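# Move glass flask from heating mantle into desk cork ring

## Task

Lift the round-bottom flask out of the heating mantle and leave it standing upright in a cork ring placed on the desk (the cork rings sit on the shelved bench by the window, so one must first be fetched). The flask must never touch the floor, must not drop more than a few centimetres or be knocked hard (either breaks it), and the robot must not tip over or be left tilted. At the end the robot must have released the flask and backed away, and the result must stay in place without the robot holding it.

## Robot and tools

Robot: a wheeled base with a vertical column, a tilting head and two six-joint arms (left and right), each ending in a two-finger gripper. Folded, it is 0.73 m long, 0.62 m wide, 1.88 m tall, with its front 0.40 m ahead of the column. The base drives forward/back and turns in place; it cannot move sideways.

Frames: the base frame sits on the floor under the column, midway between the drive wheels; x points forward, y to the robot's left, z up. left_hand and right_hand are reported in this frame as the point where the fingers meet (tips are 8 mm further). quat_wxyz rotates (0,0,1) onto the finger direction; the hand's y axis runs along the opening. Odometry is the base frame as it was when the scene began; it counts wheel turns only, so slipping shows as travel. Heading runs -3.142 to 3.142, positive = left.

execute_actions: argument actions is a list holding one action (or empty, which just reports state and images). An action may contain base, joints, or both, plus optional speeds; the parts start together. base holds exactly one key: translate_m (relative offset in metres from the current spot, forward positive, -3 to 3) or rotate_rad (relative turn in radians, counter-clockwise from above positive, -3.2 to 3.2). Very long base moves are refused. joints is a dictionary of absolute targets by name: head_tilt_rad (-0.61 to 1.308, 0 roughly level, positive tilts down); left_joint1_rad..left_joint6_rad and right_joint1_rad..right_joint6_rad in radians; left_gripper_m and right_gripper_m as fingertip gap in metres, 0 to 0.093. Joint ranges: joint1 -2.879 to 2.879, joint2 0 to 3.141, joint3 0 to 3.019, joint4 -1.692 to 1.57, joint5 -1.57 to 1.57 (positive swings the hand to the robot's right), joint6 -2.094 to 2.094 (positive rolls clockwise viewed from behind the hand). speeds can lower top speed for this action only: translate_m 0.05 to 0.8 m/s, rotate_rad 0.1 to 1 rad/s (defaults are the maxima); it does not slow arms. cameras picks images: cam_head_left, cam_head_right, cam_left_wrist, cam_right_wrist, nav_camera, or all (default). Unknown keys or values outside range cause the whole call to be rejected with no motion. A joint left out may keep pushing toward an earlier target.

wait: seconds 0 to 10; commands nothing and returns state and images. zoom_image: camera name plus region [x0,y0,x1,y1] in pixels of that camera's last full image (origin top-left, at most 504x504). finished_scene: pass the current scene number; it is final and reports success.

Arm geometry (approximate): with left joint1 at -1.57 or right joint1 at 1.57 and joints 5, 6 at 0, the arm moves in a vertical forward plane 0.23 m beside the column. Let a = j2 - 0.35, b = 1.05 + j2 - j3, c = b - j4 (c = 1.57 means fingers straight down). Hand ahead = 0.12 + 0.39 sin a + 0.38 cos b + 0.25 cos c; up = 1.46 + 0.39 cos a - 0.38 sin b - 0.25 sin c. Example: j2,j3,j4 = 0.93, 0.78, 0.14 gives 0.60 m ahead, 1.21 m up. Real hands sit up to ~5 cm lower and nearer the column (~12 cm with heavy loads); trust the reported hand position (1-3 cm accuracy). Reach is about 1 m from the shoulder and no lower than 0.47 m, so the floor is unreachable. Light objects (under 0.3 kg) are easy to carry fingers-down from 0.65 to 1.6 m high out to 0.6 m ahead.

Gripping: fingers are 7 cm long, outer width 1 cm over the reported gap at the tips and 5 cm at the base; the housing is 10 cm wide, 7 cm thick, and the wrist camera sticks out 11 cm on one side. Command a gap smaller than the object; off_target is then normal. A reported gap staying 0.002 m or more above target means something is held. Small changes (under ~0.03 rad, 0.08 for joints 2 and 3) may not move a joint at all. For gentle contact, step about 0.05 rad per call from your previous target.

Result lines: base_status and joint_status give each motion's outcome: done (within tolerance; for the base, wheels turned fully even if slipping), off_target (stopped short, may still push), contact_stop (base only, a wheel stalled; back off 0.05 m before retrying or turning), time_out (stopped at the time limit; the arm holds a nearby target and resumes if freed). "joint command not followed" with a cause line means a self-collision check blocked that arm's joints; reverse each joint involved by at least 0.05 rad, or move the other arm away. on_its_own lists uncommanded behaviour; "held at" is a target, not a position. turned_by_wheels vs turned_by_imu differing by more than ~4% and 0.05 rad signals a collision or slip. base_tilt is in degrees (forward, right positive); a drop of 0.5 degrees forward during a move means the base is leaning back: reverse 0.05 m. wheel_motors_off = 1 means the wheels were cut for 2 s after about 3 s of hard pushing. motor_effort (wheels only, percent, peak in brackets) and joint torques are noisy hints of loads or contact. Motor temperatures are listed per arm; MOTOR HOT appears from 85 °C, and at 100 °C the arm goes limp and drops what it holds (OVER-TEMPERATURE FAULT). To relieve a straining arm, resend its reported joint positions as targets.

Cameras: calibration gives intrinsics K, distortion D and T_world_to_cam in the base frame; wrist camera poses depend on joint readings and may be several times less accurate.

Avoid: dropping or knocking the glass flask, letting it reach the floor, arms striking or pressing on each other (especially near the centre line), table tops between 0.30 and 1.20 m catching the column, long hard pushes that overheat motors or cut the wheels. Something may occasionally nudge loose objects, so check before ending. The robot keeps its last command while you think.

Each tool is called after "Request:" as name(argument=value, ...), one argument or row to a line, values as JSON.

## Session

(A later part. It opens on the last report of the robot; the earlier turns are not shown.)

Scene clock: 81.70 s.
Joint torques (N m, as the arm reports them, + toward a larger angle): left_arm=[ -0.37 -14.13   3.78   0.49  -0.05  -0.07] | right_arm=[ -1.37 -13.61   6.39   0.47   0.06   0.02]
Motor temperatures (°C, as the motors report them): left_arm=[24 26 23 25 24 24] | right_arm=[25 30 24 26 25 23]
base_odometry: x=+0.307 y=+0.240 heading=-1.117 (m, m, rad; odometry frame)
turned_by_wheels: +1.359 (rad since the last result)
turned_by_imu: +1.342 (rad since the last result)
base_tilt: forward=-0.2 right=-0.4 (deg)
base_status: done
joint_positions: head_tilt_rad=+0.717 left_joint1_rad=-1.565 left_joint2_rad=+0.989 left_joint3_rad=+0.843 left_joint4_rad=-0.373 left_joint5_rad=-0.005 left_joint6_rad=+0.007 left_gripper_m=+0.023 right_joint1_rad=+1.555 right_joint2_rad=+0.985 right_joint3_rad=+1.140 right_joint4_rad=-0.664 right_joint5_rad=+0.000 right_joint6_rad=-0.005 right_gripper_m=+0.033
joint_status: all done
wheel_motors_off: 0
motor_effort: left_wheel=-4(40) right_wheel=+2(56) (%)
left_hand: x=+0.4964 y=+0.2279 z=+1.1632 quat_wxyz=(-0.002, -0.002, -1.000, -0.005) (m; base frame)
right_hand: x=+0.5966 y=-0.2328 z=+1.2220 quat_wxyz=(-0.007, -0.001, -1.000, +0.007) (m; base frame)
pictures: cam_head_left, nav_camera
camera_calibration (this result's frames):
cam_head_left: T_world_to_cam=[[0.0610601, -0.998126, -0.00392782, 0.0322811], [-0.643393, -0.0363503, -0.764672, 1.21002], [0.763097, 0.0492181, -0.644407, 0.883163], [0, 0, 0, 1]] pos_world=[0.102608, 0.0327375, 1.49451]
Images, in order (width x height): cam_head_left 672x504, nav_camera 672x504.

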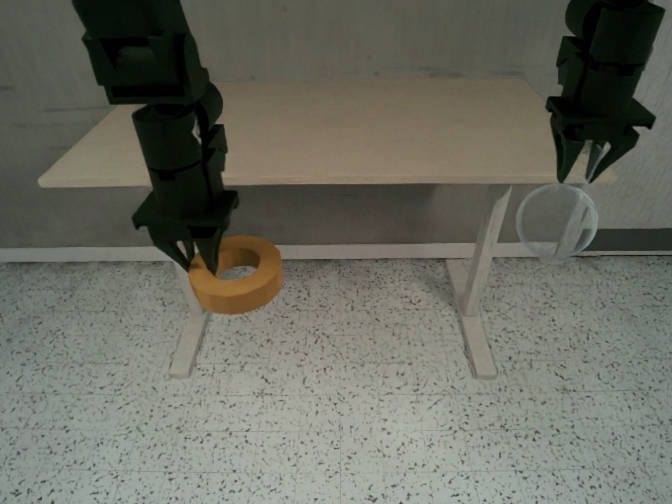

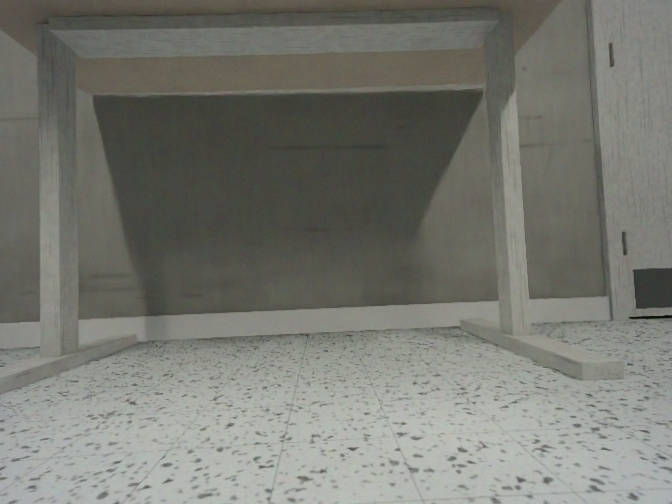

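Request:
execute_actions(
  actions=[
    {"base":{"translate_m":0.67},"speeds":{"translate_m":0.4},"joints":{"head_tilt_rad":0.9,"left_joint2_rad":1.45,"left_joint3_rad":1.29,"left_joint4_rad":-0.36}},
  ],
  cameras=[],
)

Request:
execute_actions(
  actions=[
    {"joints":{"left_joint2_rad":1.56,"left_joint3_rad":1.35,"left_joint4_rad":-0.315}},
  ],
  cameras=["cam_head_right","cam_left_wrist"],
)

Request:
execute_actions(
  actions=[
    {"joints":{"left_joint2_rad":1.6,"left_joint4_rad":-0.28}},
  ],
  cameras=["cam_left_wrist"],
)

Scene clock: 88.30 s.
Joint torques (N m, as the arm reports them, + toward a larger angle): left_arm=[ -0.28 -19.65   3.75   0.43  -0.06  -0.1 ] | right_arm=[ -1.35 -13.45   6.36   0.49   0.06   0.02]
Motor temperatures (°C, as the motors report them): left_arm=[24 26 23 25 24 24] | right_arm=[25 30 24 26 25 23]
base_odometry: x=+0.601 y=-0.362 heading=-1.116 (m, m, rad; odometry frame)
turned_by_wheels: +0.001 (rad since the last result)
turned_by_imu: -0.001 (rad since the last result)
base_tilt: forward=-0.1 right=-0.4 (deg)
base_status: done
joint_positions: head_tilt_rad=+0.902 left_joint1_rad=-1.565 left_joint2_rad=+1.450 left_joint3_rad=+1.280 left_joint4_rad=-0.364 left_joint5_rad=-0.005 left_joint6_rad=+0.007 left_gripper_m=+0.023 right_joint1_rad=+1.555 right_joint2_rad=+0.986 right_joint3_rad=+1.140 right_joint4_rad=-0.665 right_joint5_rad=+0.000 right_joint6_rad=-0.005 right_gripper_m=+0.033
joint_status: all done
wheel_motors_off: 0
motor_effort: left_wheel=+2(54) right_wheel=-1(60) (%)
left_hand: x=+0.5967 y=+0.2289 z=+1.0250 quat_wxyz=(+0.006, -0.002, -1.000, -0.005) (m; base frame)
right_hand: x=+0.5963 y=-0.2328 z=+1.2216 quat_wxyz=(-0.007, -0.001, -1.000, +0.007) (m; base frame)
pictures: none
No camera images: the call's "cameras" was empty. Leave "cameras" out to get every camera's image.

Scene clock: 89.20 s.
Joint torques (N m, as the arm reports them, + toward a larger angle): left_arm=[ -0.79 -18.71   3.09   0.5   -0.04  -0.09] | right_arm=[ -1.34 -13.61   6.38   0.46   0.06   0.03]
Motor temperatures (°C, as the motors report them): left_arm=[24 26 23 25 24 24] | right_arm=[25 30 24 26 25 23]
base_odometry: x=+0.601 y=-0.362 heading=-1.116 (m, m, rad; odometry frame)
turned_by_wheels: +0.000 (rad since the last result)
turned_by_imu: +0.000 (rad since the last result)
base_tilt: forward=-0.2 right=-0.4 (deg)
base_status: not commanded
joint_positions: head_tilt_rad=+0.902 left_joint1_rad=-1.565 left_joint2_rad=+1.548 left_joint3_rad=+1.346 left_joint4_rad=-0.315 left_joint5_rad=-0.005 left_joint6_rad=+0.007 left_gripper_m=+0.023 right_joint1_rad=+1.555 right_joint2_rad=+0.986 right_joint3_rad=+1.140 right_joint4_rad=-0.665 right_joint5_rad=+0.000 right_joint6_rad=-0.005 right_gripper_m=+0.033
joint_status: all done
wheel_motors_off: 0
motor_effort: left_wheel=+0(2) right_wheel=-2(2) (%)
left_hand: x=+0.6049 y=+0.2291 z=+0.9867 quat_wxyz=(-0.003, -0.002, -1.000, -0.005) (m; base frame)
right_hand: x=+0.5963 y=-0.2328 z=+1.2216 quat_wxyz=(-0.007, -0.001, -1.000, +0.007) (m; base frame)
pictures: cam_head_right, cam_left_wrist
camera_calibration (this result's frames):
cam_head_right: T_world_to_cam=[[0.0539026, -0.997856, -0.0371333, 0.00334667], [-0.785315, -0.0193943, -0.618793, 0.997047], [0.616745, 0.0625159, -0.784676, 1.11147], [0, 0, 0, 1]] pos_world=[0.0973204, -0.0468082, 1.48924]
cam_left_wrist: T_world_to_cam=[[-0.0116332, -0.999921, -0.00478572, 0.24378], [-0.812515, 0.0066631, 0.582902, -0.0823705], [-0.582824, 0.0106695, -0.812529, 1.27626], [0, 0, 0, 1]] pos_world=[0.679742, 0.230692, 1.08618]
Images, in order (width x height): cam_head_right 672x504, cam_left_wrist 672x504.

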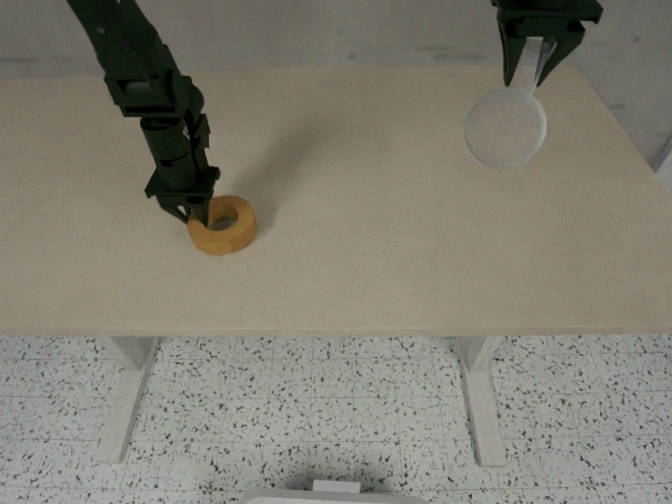

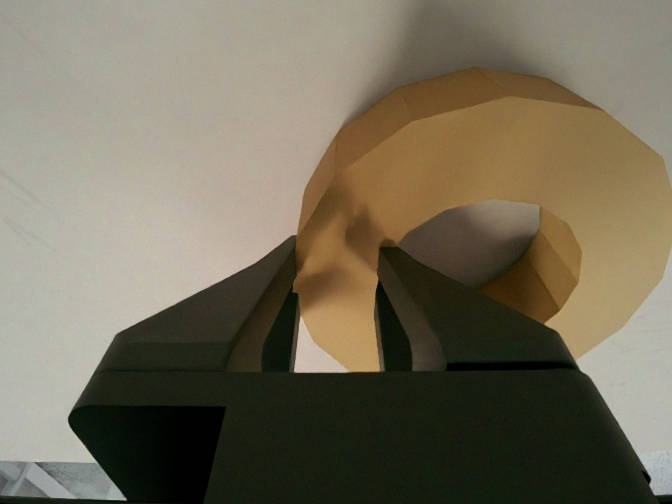

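Scene clock: 89.73 s.
Joint torques (N m, as the arm reports them, + toward a larger angle): left_arm=[ -0.47 -16.49   3.15   0.71  -0.06  -0.09] | right_arm=[ -1.43 -13.58   6.37   0.48   0.06   0.03]
Motor temperatures (°C, as the motors report them): left_arm=[24 26 23 25 24 24] | right_arm=[25 30 24 26 25 23]
base_odometry: x=+0.601 y=-0.362 heading=-1.116 (m, m, rad; odometry frame)
turned_by_wheels: +0.000 (rad since the last result)
turned_by_imu: +0.000 (rad since the last result)
base_tilt: forward=-0.2 right=-0.4 (deg)
base_status: not commanded
joint_positions: head_tilt_rad=+0.902 left_joint1_rad=-1.565 left_joint2_rad=+1.556 left_joint3_rad=+1.346 left_joint4_rad=-0.286 left_joint5_rad=-0.005 left_joint6_rad=+0.007 left_gripper_m=+0.023 right_joint1_rad=+1.555 right_joint2_rad=+0.986 right_joint3_rad=+1.140 right_joint4_rad=-0.665 right_joint5_rad=+0.000 right_joint6_rad=-0.005 right_gripper_m=+0.033
joint_status: all done
wheel_motors_off: 0
motor_effort: left_wheel=+1(3) right_wheel=-1(1) (%)
left_hand: x=+0.6081 y=+0.2291 z=+0.9828 quat_wxyz=(-0.013, -0.002, -1.000, -0.005) (m; base frame)
right_hand: x=+0.5963 y=-0.2328 z=+1.2216 quat_wxyz=(-0.007, -0.001, -1.000, +0.007) (m; base frame)
pictures: cam_left_wrist
camera_calibration (this result's frames):
cam_left_wrist: T_world_to_cam=[[-0.0116294, -0.999919, -0.00508176, 0.244113], [-0.824349, 0.00671069, 0.566042, -0.0537459], [-0.565963, 0.0107719, -0.824361, 1.27626], [0, 0, 0, 1]] pos_world=[0.680847, 0.230707, 1.08376]
Images, in order (width x height): cam_left_wrist 672x504.

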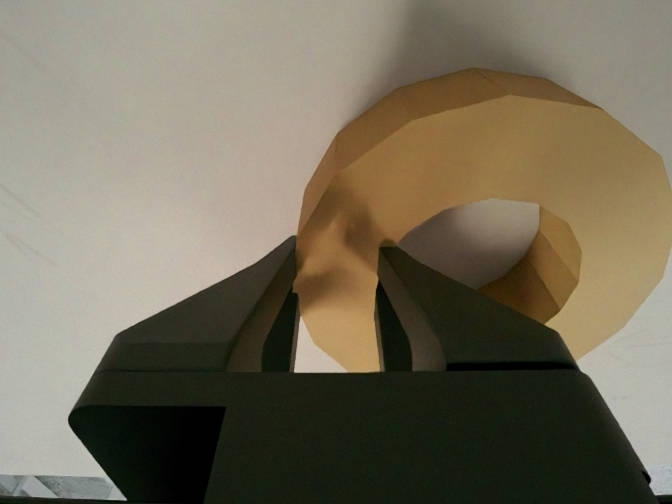

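Request:
execute_actions(
  actions=[
    {"joints":{"left_gripper_m":0.05,"left_joint2_rad":1.54}},
  ],
  cameras=[],
)

Request:
execute_actions(
  actions=[
    {"joints":{"left_joint2_rad":1.4,"left_joint3_rad":1.3,"left_joint4_rad":-0.42}},
  ],
  cameras=[],
)

Request:
execute_actions(
  actions=[
    {"base":{"rotate_rad":0.73},"speeds":{"rotate_rad":0.5},"joints":{"left_joint2_rad":0.86,"left_joint3_rad":0.41,"left_joint4_rad":-0.97,"right_joint2_rad":1.15,"right_joint3_rad":1.16,"right_joint4_rad":-0.53}},
  ],
  cameras=["cam_head_left","cam_right_wrist"],
)

Scene clock: 95.20 s.
Joint torques (N m, as the arm reports them, + toward a larger angle): left_arm=[ -0.36 -21.22   3.13   0.72  -0.03  -0.09] | right_arm=[ -1.4  -13.65   6.35   0.49   0.05   0.03]
Motor temperatures (°C, as the motors report them): left_arm=[24 26 23 25 24 24] | right_arm=[25 30 24 26 25 23]
base_odometry: x=+0.601 y=-0.362 heading=-1.116 (m, m, rad; odometry frame)
turned_by_wheels: +0.000 (rad since the last result)
turned_by_imu: -0.001 (rad since the last result)
base_tilt: forward=-0.2 right=-0.3 (deg)
base_status: not commanded
joint_positions: head_tilt_rad=+0.902 left_joint1_rad=-1.565 left_joint2_rad=+1.555 left_joint3_rad=+1.346 left_joint4_rad=-0.286 left_joint5_rad=-0.005 left_joint6_rad=+0.007 left_gripper_m=+0.050 right_joint1_rad=+1.555 right_joint2_rad=+0.986 right_joint3_rad=+1.140 right_joint4_rad=-0.665 right_joint5_rad=+0.000 right_joint6_rad=-0.005 right_gripper_m=+0.033
joint_status: all done
wheel_motors_off: 0
motor_effort: left_wheel=+2(3) right_wheel=-1(2) (%)
left_hand: x=+0.6088 y=+0.2291 z=+0.9835 quat_wxyz=(-0.014, -0.002, -1.000, -0.005) (m; base frame)
right_hand: x=+0.5963 y=-0.2328 z=+1.2216 quat_wxyz=(-0.007, -0.001, -1.000, +0.007) (m; base frame)
pictures: none
No camera images: the call's "cameras" was empty. Leave "cameras" out to get every camera's image.

Scene clock: 96.37 s.
Joint torques (N m, as the arm reports them, + toward a larger angle): left_arm=[ -0.2  -19.77   3.97   0.32  -0.03  -0.07] | right_arm=[ -1.43 -13.65   6.32   0.48   0.05   0.03]
Motor temperatures (°C, as the motors report them): left_arm=[24 26 23 25 24 24] | right_arm=[25 30 25 26 25 23]
base_odometry: x=+0.601 y=-0.362 heading=-1.116 (m, m, rad; odometry frame)
turned_by_wheels: +0.000 (rad since the last result)
turned_by_imu: +0.000 (rad since the last result)
base_tilt: forward=-0.1 right=-0.4 (deg)
base_status: not commanded
joint_positions: head_tilt_rad=+0.902 left_joint1_rad=-1.565 left_joint2_rad=+1.400 left_joint3_rad=+1.293 left_joint4_rad=-0.417 left_joint5_rad=-0.005 left_joint6_rad=+0.007 left_gripper_m=+0.050 right_joint1_rad=+1.555 right_joint2_rad=+0.986 right_joint3_rad=+1.140 right_joint4_rad=-0.665 right_joint5_rad=+0.000 right_joint6_rad=-0.005 right_gripper_m=+0.033
joint_status: all done
wheel_motors_off: 0
motor_effort: left_wheel=+1(2) right_wheel=-1(2) (%)
left_hand: x=+0.6129 y=+0.2288 z=+1.0514 quat_wxyz=(+0.000, -0.002, -1.000, -0.005) (m; base frame)
right_hand: x=+0.5963 y=-0.2328 z=+1.2216 quat_wxyz=(-0.007, -0.001, -1.000, +0.007) (m; base frame)
pictures: none
No camera images: the call's "cameras" was empty. Leave "cameras" out to get every camera's image.

Scene clock: 98.63 s.
Joint torques (N m, as the arm reports them, + toward a larger angle): left_arm=[-0.19 -8.29  0.07 -0.95 -0.03 -0.1 ] | right_arm=[ -1.56 -16.32   5.76   0.94   0.05   0.03]
Motor temperatures (°C, as the motors report them): left_arm=[24 26 23 25 24 24] | right_arm=[25 30 25 26 25 23]
base_odometry: x=+0.601 y=-0.362 heading=-0.387 (m, m, rad; odometry frame)
turned_by_wheels: +0.729 (rad since the last result)
turned_by_imu: +0.717 (rad since the last result)
base_tilt: forward=-0.2 right=-0.3 (deg)
base_status: done
joint_positions: head_tilt_rad=+0.902 left_joint1_rad=-1.569 left_joint2_rad=+0.859 left_joint3_rad=+0.406 left_joint4_rad=-0.967 left_joint5_rad=-0.005 left_joint6_rad=+0.007 left_gripper_m=+0.050 right_joint1_rad=+1.555 right_joint2_rad=+1.170 right_joint3_rad=+1.140 right_joint4_rad=-0.538 right_joint5_rad=+0.000 right_joint6_rad=-0.005 right_gripper_m=+0.033
joint_status: all done
wheel_motors_off: 0
motor_effort: left_wheel=-2(55) right_wheel=+3(51) (%)
left_hand: x=+0.1479 y=+0.2257 z=+1.2570 quat_wxyz=(+0.433, -0.003, -0.901, -0.001) (m; base frame)
right_hand: x=+0.5764 y=-0.2339 z=+1.1359 quat_wxyz=(+0.022, -0.002, -1.000, +0.007) (m; base frame)
pictures: cam_head_left, cam_right_wrist
camera_calibration (this result's frames):
cam_head_left: T_world_to_cam=[[0.0592994, -0.998126, -0.0150781, 0.0495405], [-0.772918, -0.0363503, -0.633464, 1.01443], [0.631729, 0.0492181, -0.773626, 1.08873], [0, 0, 0, 1]] pos_world=[0.0933557, 0.0327375, 1.48562]
cam_right_wrist: T_world_to_cam=[[-0.00171148, -0.999504, 0.0314522, -0.269188], [-0.787392, 0.0207357, 0.616104, -0.229607], [-0.61645, -0.0237108, -0.787037, 1.3677], [0, 0, 0, 1]] pos_world=[0.661869, -0.231864, 1.22636]
Images, in order (width x height): cam_head_left 672x504, cam_right_wrist 672x504.

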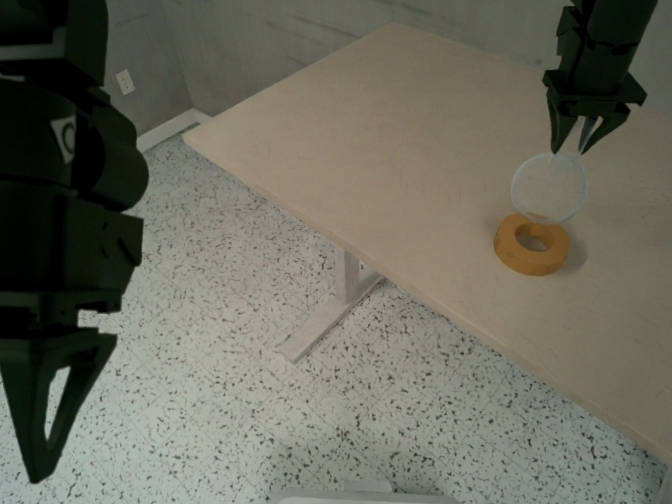

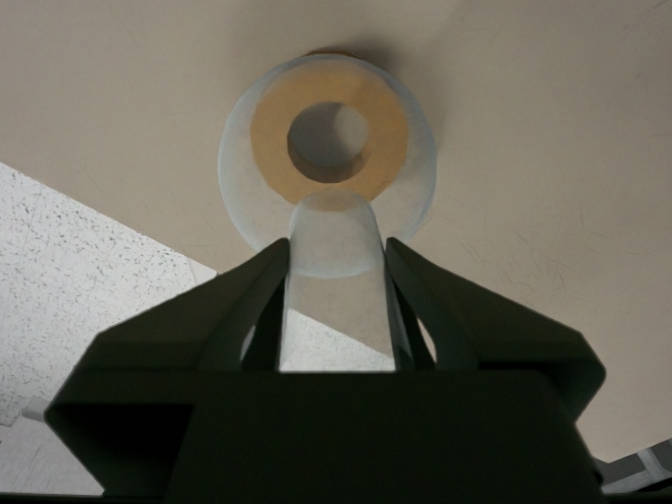

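Lateral good; back ~2 cm.

Request:
execute_actions(
  actions=[
    {"base":{"translate_m":-0.021},"joints":{"right_joint2_rad":1.23,"right_joint3_rad":1.17,"right_joint4_rad":-0.46}},
  ],
  cameras=["cam_head_left","cam_right_wrist"],
)

Request:
execute_actions(
  actions=[
    {"joints":{"right_joint2_rad":1.28,"right_joint4_rad":-0.42}},
  ],
  cameras=["cam_right_wrist"],
)

Request:
execute_actions(
  actions=[
    {"joints":{"right_joint2_rad":1.31,"right_joint4_rad":-0.41}},
  ],
  cameras=["cam_head_left","cam_right_wrist"],
)

Scene clock: 103.97 s.
Joint torques (N m, as the arm reports them, + toward a larger angle): left_arm=[-0.41 -8.04 -0.1  -0.98 -0.05 -0.1 ] | right_arm=[ -1.51 -14.45   5.88   0.95   0.05   0.03]
Motor temperatures (°C, as the motors report them): left_arm=[24 26 23 25 24 24] | right_arm=[25 31 25 26 25 23]
base_odometry: x=+0.582 y=-0.354 heading=-0.387 (m, m, rad; odometry frame)
turned_by_wheels: +0.000 (rad since the last result)
turned_by_imu: -0.001 (rad since the last result)
base_tilt: forward=-0.2 right=-0.4 (deg)
base_status: done
joint_positions: head_tilt_rad=+0.902 left_joint1_rad=-1.569 left_joint2_rad=+0.859 left_joint3_rad=+0.409 left_joint4_rad=-0.967 left_joint5_rad=-0.005 left_joint6_rad=+0.007 left_gripper_m=+0.050 right_joint1_rad=+1.555 right_joint2_rad=+1.221 right_joint3_rad=+1.144 right_joint4_rad=-0.467 right_joint5_rad=+0.000 right_joint6_rad=-0.005 right_gripper_m=+0.033
joint_status: all done
wheel_motors_off: 0
motor_effort: left_wheel=-2(58) right_wheel=-2(44) (%)
left_hand: x=+0.1495 y=+0.2257 z=+1.2565 quat_wxyz=(+0.432, -0.003, -0.902, -0.001) (m; base frame)
right_hand: x=+0.5792 y=-0.2342 z=+1.1127 quat_wxyz=(+0.010, -0.002, -1.000, +0.007) (m; base frame)
pictures: cam_head_left, cam_right_wrist
camera_calibration (this result's frames):
cam_head_left: T_world_to_cam=[[0.0592904, -0.998126, -0.0151132, 0.0495951], [-0.773294, -0.0363503, -0.633005, 1.01375], [0.63127, 0.0492181, -0.774, 1.08933], [0, 0, 0, 1]] pos_world=[0.0933235, 0.0327375, 1.48559]
cam_right_wrist: T_world_to_cam=[[-0.00212149, -0.999499, 0.0315944, -0.268719], [-0.801519, 0.020592, 0.597615, -0.184366], [-0.597966, -0.0240557, -0.801161, 1.35612], [0, 0, 0, 1]] pos_world=[0.662568, -0.232165, 1.20514]
Images, in order (width x height): cam_head_left 672x504, cam_right_wrist 672x504.

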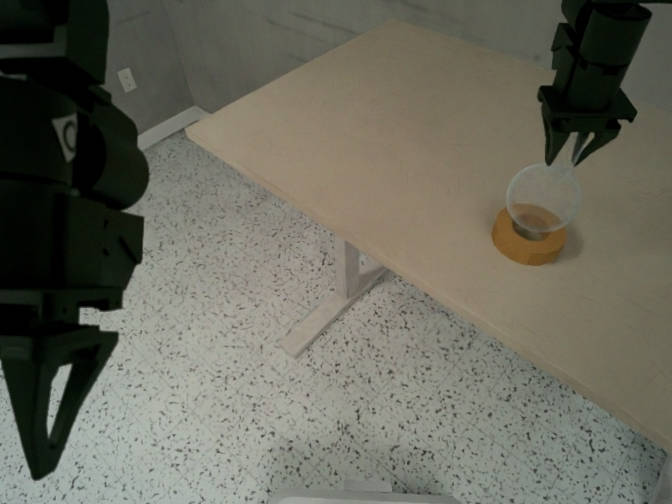

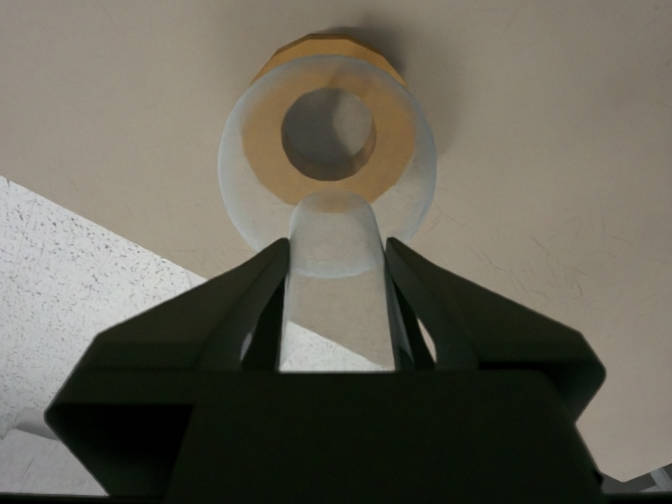

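Scene clock: 104.80 s.
Joint torques (N m, as the arm reports them, + toward a larger angle): left_arm=[-0.37 -7.88 -0.16 -0.94 -0.05 -0.07] | right_arm=[ -1.48 -14.08   5.42   0.95   0.02   0.03]
Motor temperatures (°C, as the motors report them): left_arm=[24 26 23 25 24 24] | right_arm=[25 31 25 26 25 23]
base_odometry: x=+0.582 y=-0.354 heading=-0.387 (m, m, rad; odometry frame)
turned_by_wheels: +0.000 (rad since the last result)
turned_by_imu: +0.000 (rad since the last result)
base_tilt: forward=-0.2 right=-0.3 (deg)
base_status: not commanded
joint_positions: head_tilt_rad=+0.902 left_joint1_rad=-1.569 left_joint2_rad=+0.859 left_joint3_rad=+0.409 left_joint4_rad=-0.967 left_joint5_rad=-0.005 left_joint6_rad=+0.007 left_gripper_m=+0.050 right_joint1_rad=+1.555 right_joint2_rad=+1.262 right_joint3_rad=+1.147 right_joint4_rad=-0.427 right_joint5_rad=+0.000 right_joint6_rad=-0.005 right_gripper_m=+0.033
joint_status: all done
wheel_motors_off: 0
motor_effort: left_wheel=-4(4) right_wheel=-2(2) (%)
left_hand: x=+0.1495 y=+0.2257 z=+1.2565 quat_wxyz=(+0.432, -0.003, -0.902, -0.001) (m; base frame)
right_hand: x=+0.5760 y=-0.2345 z=+1.0943 quat_wxyz=(+0.009, -0.002, -1.000, +0.007) (m; base frame)
pictures: cam_right_wrist
camera_calibration (this result's frames):
cam_right_wrist: T_world_to_cam=[[-0.00214122, -0.999486, 0.0319846, -0.268853], [-0.802429, 0.020804, 0.596385, -0.174029], [-0.596744, -0.0243884, -0.802061, 1.33968], [0, 0, 0, 1]] pos_world=[0.659226, -0.232422, 1.18689]
Images, in order (width x height): cam_right_wrist 672x504.

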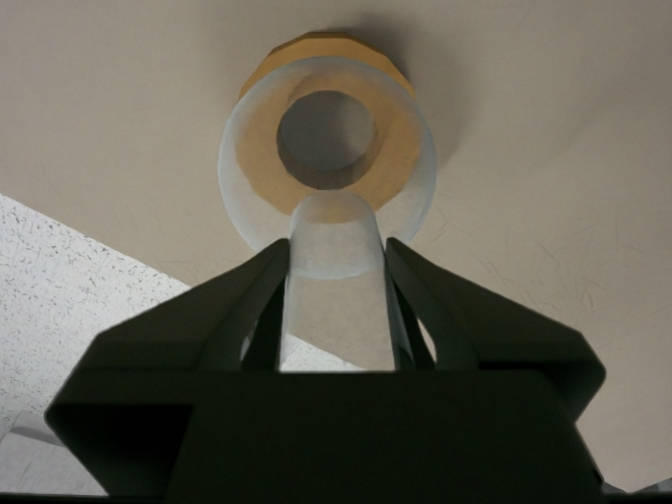

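Scene clock: 105.30 s.
Joint torques (N m, as the arm reports them, + toward a larger angle): left_arm=[-0.36 -7.76 -0.21 -1.04 -0.04 -0.09] | right_arm=[ -1.42 -12.09   5.42   1.37   0.03   0.03]
Motor temperatures (°C, as the motors report them): left_arm=[24 26 23 25 24 24] | right_arm=[25 31 25 26 25 23]
base_odometry: x=+0.582 y=-0.354 heading=-0.387 (m, m, rad; odometry frame)
turned_by_wheels: +0.000 (rad since the last result)
turned_by_imu: +0.000 (rad since the last result)
base_tilt: forward=-0.2 right=-0.3 (deg)
base_status: not commanded
joint_positions: head_tilt_rad=+0.902 left_joint1_rad=-1.569 left_joint2_rad=+0.859 left_joint3_rad=+0.409 left_joint4_rad=-0.967 left_joint5_rad=-0.005 left_joint6_rad=+0.007 left_gripper_m=+0.050 right_joint1_rad=+1.555 right_joint2_rad=+1.263 right_joint3_rad=+1.147 right_joint4_rad=-0.427 right_joint5_rad=+0.000 right_joint6_rad=-0.005 right_gripper_m=+0.033
joint_status: all done
wheel_motors_off: 0
motor_effort: left_wheel=-6(4) right_wheel=-2(2) (%)
left_hand: x=+0.1495 y=+0.2257 z=+1.2565 quat_wxyz=(+0.432, -0.003, -0.902, -0.001) (m; base frame)
right_hand: x=+0.5758 y=-0.2345 z=+1.0940 quat_wxyz=(+0.010, -0.002, -1.000, +0.007) (m; base frame)
pictures: cam_head_left, cam_right_wrist
camera_calibration (this result's frames):
cam_head_left: T_world_to_cam=[[0.0592904, -0.998126, -0.0151132, 0.0495952], [-0.773294, -0.0363503, -0.633005, 1.01375], [0.63127, 0.0492181, -0.774, 1.08933], [0, 0, 0, 1]] pos_world=[0.0933235, 0.0327375, 1.48559]
cam_right_wrist: T_world_to_cam=[[-0.00212742, -0.999486, 0.0319801, -0.268848], [-0.801973, 0.0208089, 0.596998, -0.174976], [-0.597356, -0.0243771, -0.801605, 1.3391], [0, 0, 0, 1]] pos_world=[0.659021, -0.232426, 1.18649]
Images, in order (width x height): cam_head_left 672x504, cam_right_wrist 672x504.

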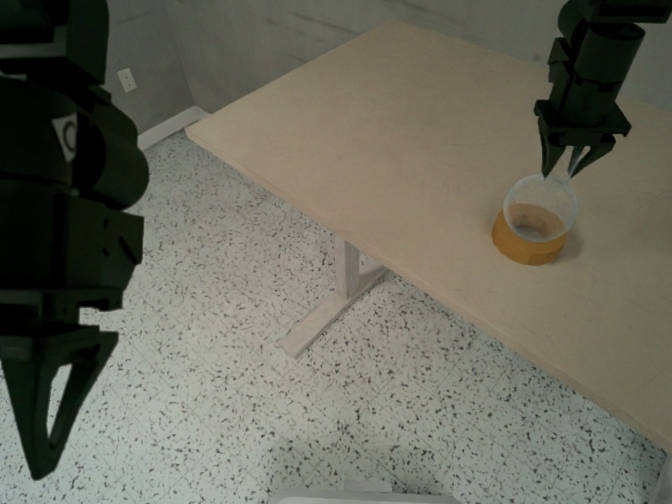

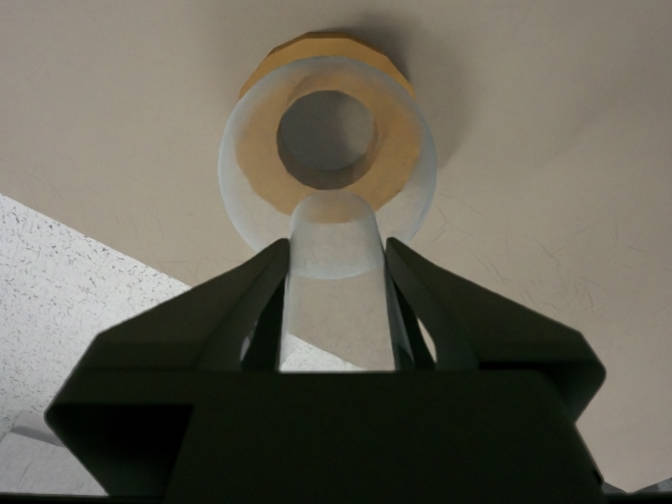

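Request:
execute_actions(
  actions=[
    {"joints":{"right_joint2_rad":1.26,"right_joint4_rad":-0.425,"right_gripper_m":0.093}},
  ],
  cameras=[],
)

Request:
execute_actions(
  actions=[
    {"joints":{"right_joint2_rad":1.0,"right_joint3_rad":1.15,"right_joint4_rad":-0.67}},
  ],
  cameras=[],
)

Request:
execute_actions(
  actions=[
    {"base":{"translate_m":-0.4},"joints":{"head_tilt_rad":0.6}},
  ],
  cameras=["cam_head_left"],
)

Scene clock: 110.20 s.
Joint torques (N m, as the arm reports them, + toward a larger angle): left_arm=[-0.38 -7.88 -0.05 -0.97 -0.03 -0.07] | right_arm=[ -1.54 -15.7    5.4    0.76   0.02   0.03]
Motor temperatures (°C, as the motors report them): left_arm=[24 26 23 25 24 24] | right_arm=[25 31 25 26 25 23]
base_odometry: x=+0.582 y=-0.354 heading=-0.387 (m, m, rad; odometry frame)
turned_by_wheels: +0.000 (rad since the last result)
turned_by_imu: -0.001 (rad since the last result)
base_tilt: forward=-0.2 right=-0.4 (deg)
base_status: not commanded
joint_positions: head_tilt_rad=+0.902 left_joint1_rad=-1.569 left_joint2_rad=+0.859 left_joint3_rad=+0.409 left_joint4_rad=-0.967 left_joint5_rad=-0.005 left_joint6_rad=+0.007 left_gripper_m=+0.050 right_joint1_rad=+1.555 right_joint2_rad=+1.263 right_joint3_rad=+1.147 right_joint4_rad=-0.427 right_joint5_rad=+0.001 right_joint6_rad=-0.005 right_gripper_m=+0.093
joint_status: all done
wheel_motors_off: 0
motor_effort: left_wheel=-6(4) right_wheel=-2(2) (%)
left_hand: x=+0.1495 y=+0.2257 z=+1.2565 quat_wxyz=(+0.432, -0.003, -0.902, -0.001) (m; base frame)
right_hand: x=+0.5758 y=-0.2346 z=+1.0940 quat_wxyz=(+0.010, -0.002, -1.000, +0.007) (m; base frame)
pictures: none
No camera images: the call's "cameras" was empty. Leave "cameras" out to get every camera's image.

Scene clock: 111.27 s.
Joint torques (N m, as the arm reports them, + toward a larger angle): left_arm=[-0.2  -7.9  -0.15 -1.   -0.04 -0.1 ] | right_arm=[ -1.41 -12.83   5.95   0.29   0.02   0.03]
Motor temperatures (°C, as the motors report them): left_arm=[24 26 23 25 24 24] | right_arm=[25 31 25 26 25 23]
base_odometry: x=+0.582 y=-0.354 heading=-0.387 (m, m, rad; odometry frame)
turned_by_wheels: +0.000 (rad since the last result)
turned_by_imu: +0.000 (rad since the last result)
base_tilt: forward=-0.2 right=-0.4 (deg)
base_status: not commanded
joint_positions: head_tilt_rad=+0.902 left_joint1_rad=-1.569 left_joint2_rad=+0.859 left_joint3_rad=+0.409 left_joint4_rad=-0.967 left_joint5_rad=-0.005 left_joint6_rad=+0.007 left_gripper_m=+0.050 right_joint1_rad=+1.555 right_joint2_rad=+0.973 right_joint3_rad=+1.147 right_joint4_rad=-0.659 right_joint5_rad=+0.001 right_joint6_rad=-0.005 right_gripper_m=+0.093
joint_status: all done
wheel_motors_off: 0
motor_effort: left_wheel=-5(6) right_wheel=-2(3) (%)
left_hand: x=+0.1495 y=+0.2257 z=+1.2565 quat_wxyz=(+0.432, -0.003, -0.902, -0.001) (m; base frame)
right_hand: x=+0.6044 y=-0.2330 z=+1.2295 quat_wxyz=(-0.019, -0.001, -1.000, +0.008) (m; base frame)
pictures: none
No camera images: the call's "cameras" was empty. Leave "cameras" out to get every camera's image.

Scene clock: 113.67 s.
Joint torques (N m, as the arm reports them, + toward a larger angle): left_arm=[ 0.13 -8.2  -0.12 -1.03 -0.04 -0.09] | right_arm=[ -1.34 -12.88   5.95   0.42   0.01   0.03]
Motor temperatures (°C, as the motors report them): left_arm=[24 25 23 25 24 24] | right_arm=[25 31 25 26 25 23]
base_odometry: x=+0.212 y=-0.204 heading=-0.386 (m, m, rad; odometry frame)
turned_by_wheels: +0.000 (rad since the last result)
turned_by_imu: +0.000 (rad since the last result)
base_tilt: forward=-0.2 right=-0.4 (deg)
base_status: done
joint_positions: head_tilt_rad=+0.617 left_joint1_rad=-1.569 left_joint2_rad=+0.859 left_joint3_rad=+0.409 left_joint4_rad=-0.967 left_joint5_rad=-0.005 left_joint6_rad=+0.007 left_gripper_m=+0.050 right_joint1_rad=+1.555 right_joint2_rad=+0.974 right_joint3_rad=+1.147 right_joint4_rad=-0.662 right_joint5_rad=+0.001 right_joint6_rad=-0.005 right_gripper_m=+0.093
joint_status: all done
wheel_motors_off: 0
motor_effort: left_wheel=+1(45) right_wheel=-1(57) (%)
left_hand: x=+0.1493 y=+0.2257 z=+1.2565 quat_wxyz=(+0.432, -0.003, -0.902, -0.001) (m; base frame)
right_hand: x=+0.6033 y=-0.2330 z=+1.2290 quat_wxyz=(-0.017, -0.001, -1.000, +0.008) (m; base frame)
pictures: cam_head_left
camera_calibration (this result's frames):
cam_head_left: T_world_to_cam=[[0.0611477, -0.998126, 0.00217253, 0.0228822], [-0.564043, -0.0363503, -0.824945, 1.29887], [0.823478, 0.0492181, -0.565209, 0.758178], [0, 0, 0, 1]] pos_world=[0.106876, 0.0327375, 1.49998]
Images, in order (width x height): cam_head_left 672x504.

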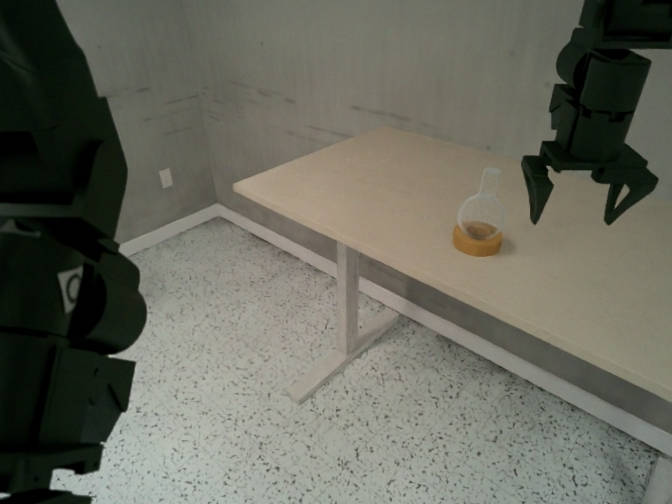

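Request:
finished_scene(
  scene=2,
)

The scene is finished: the task was done.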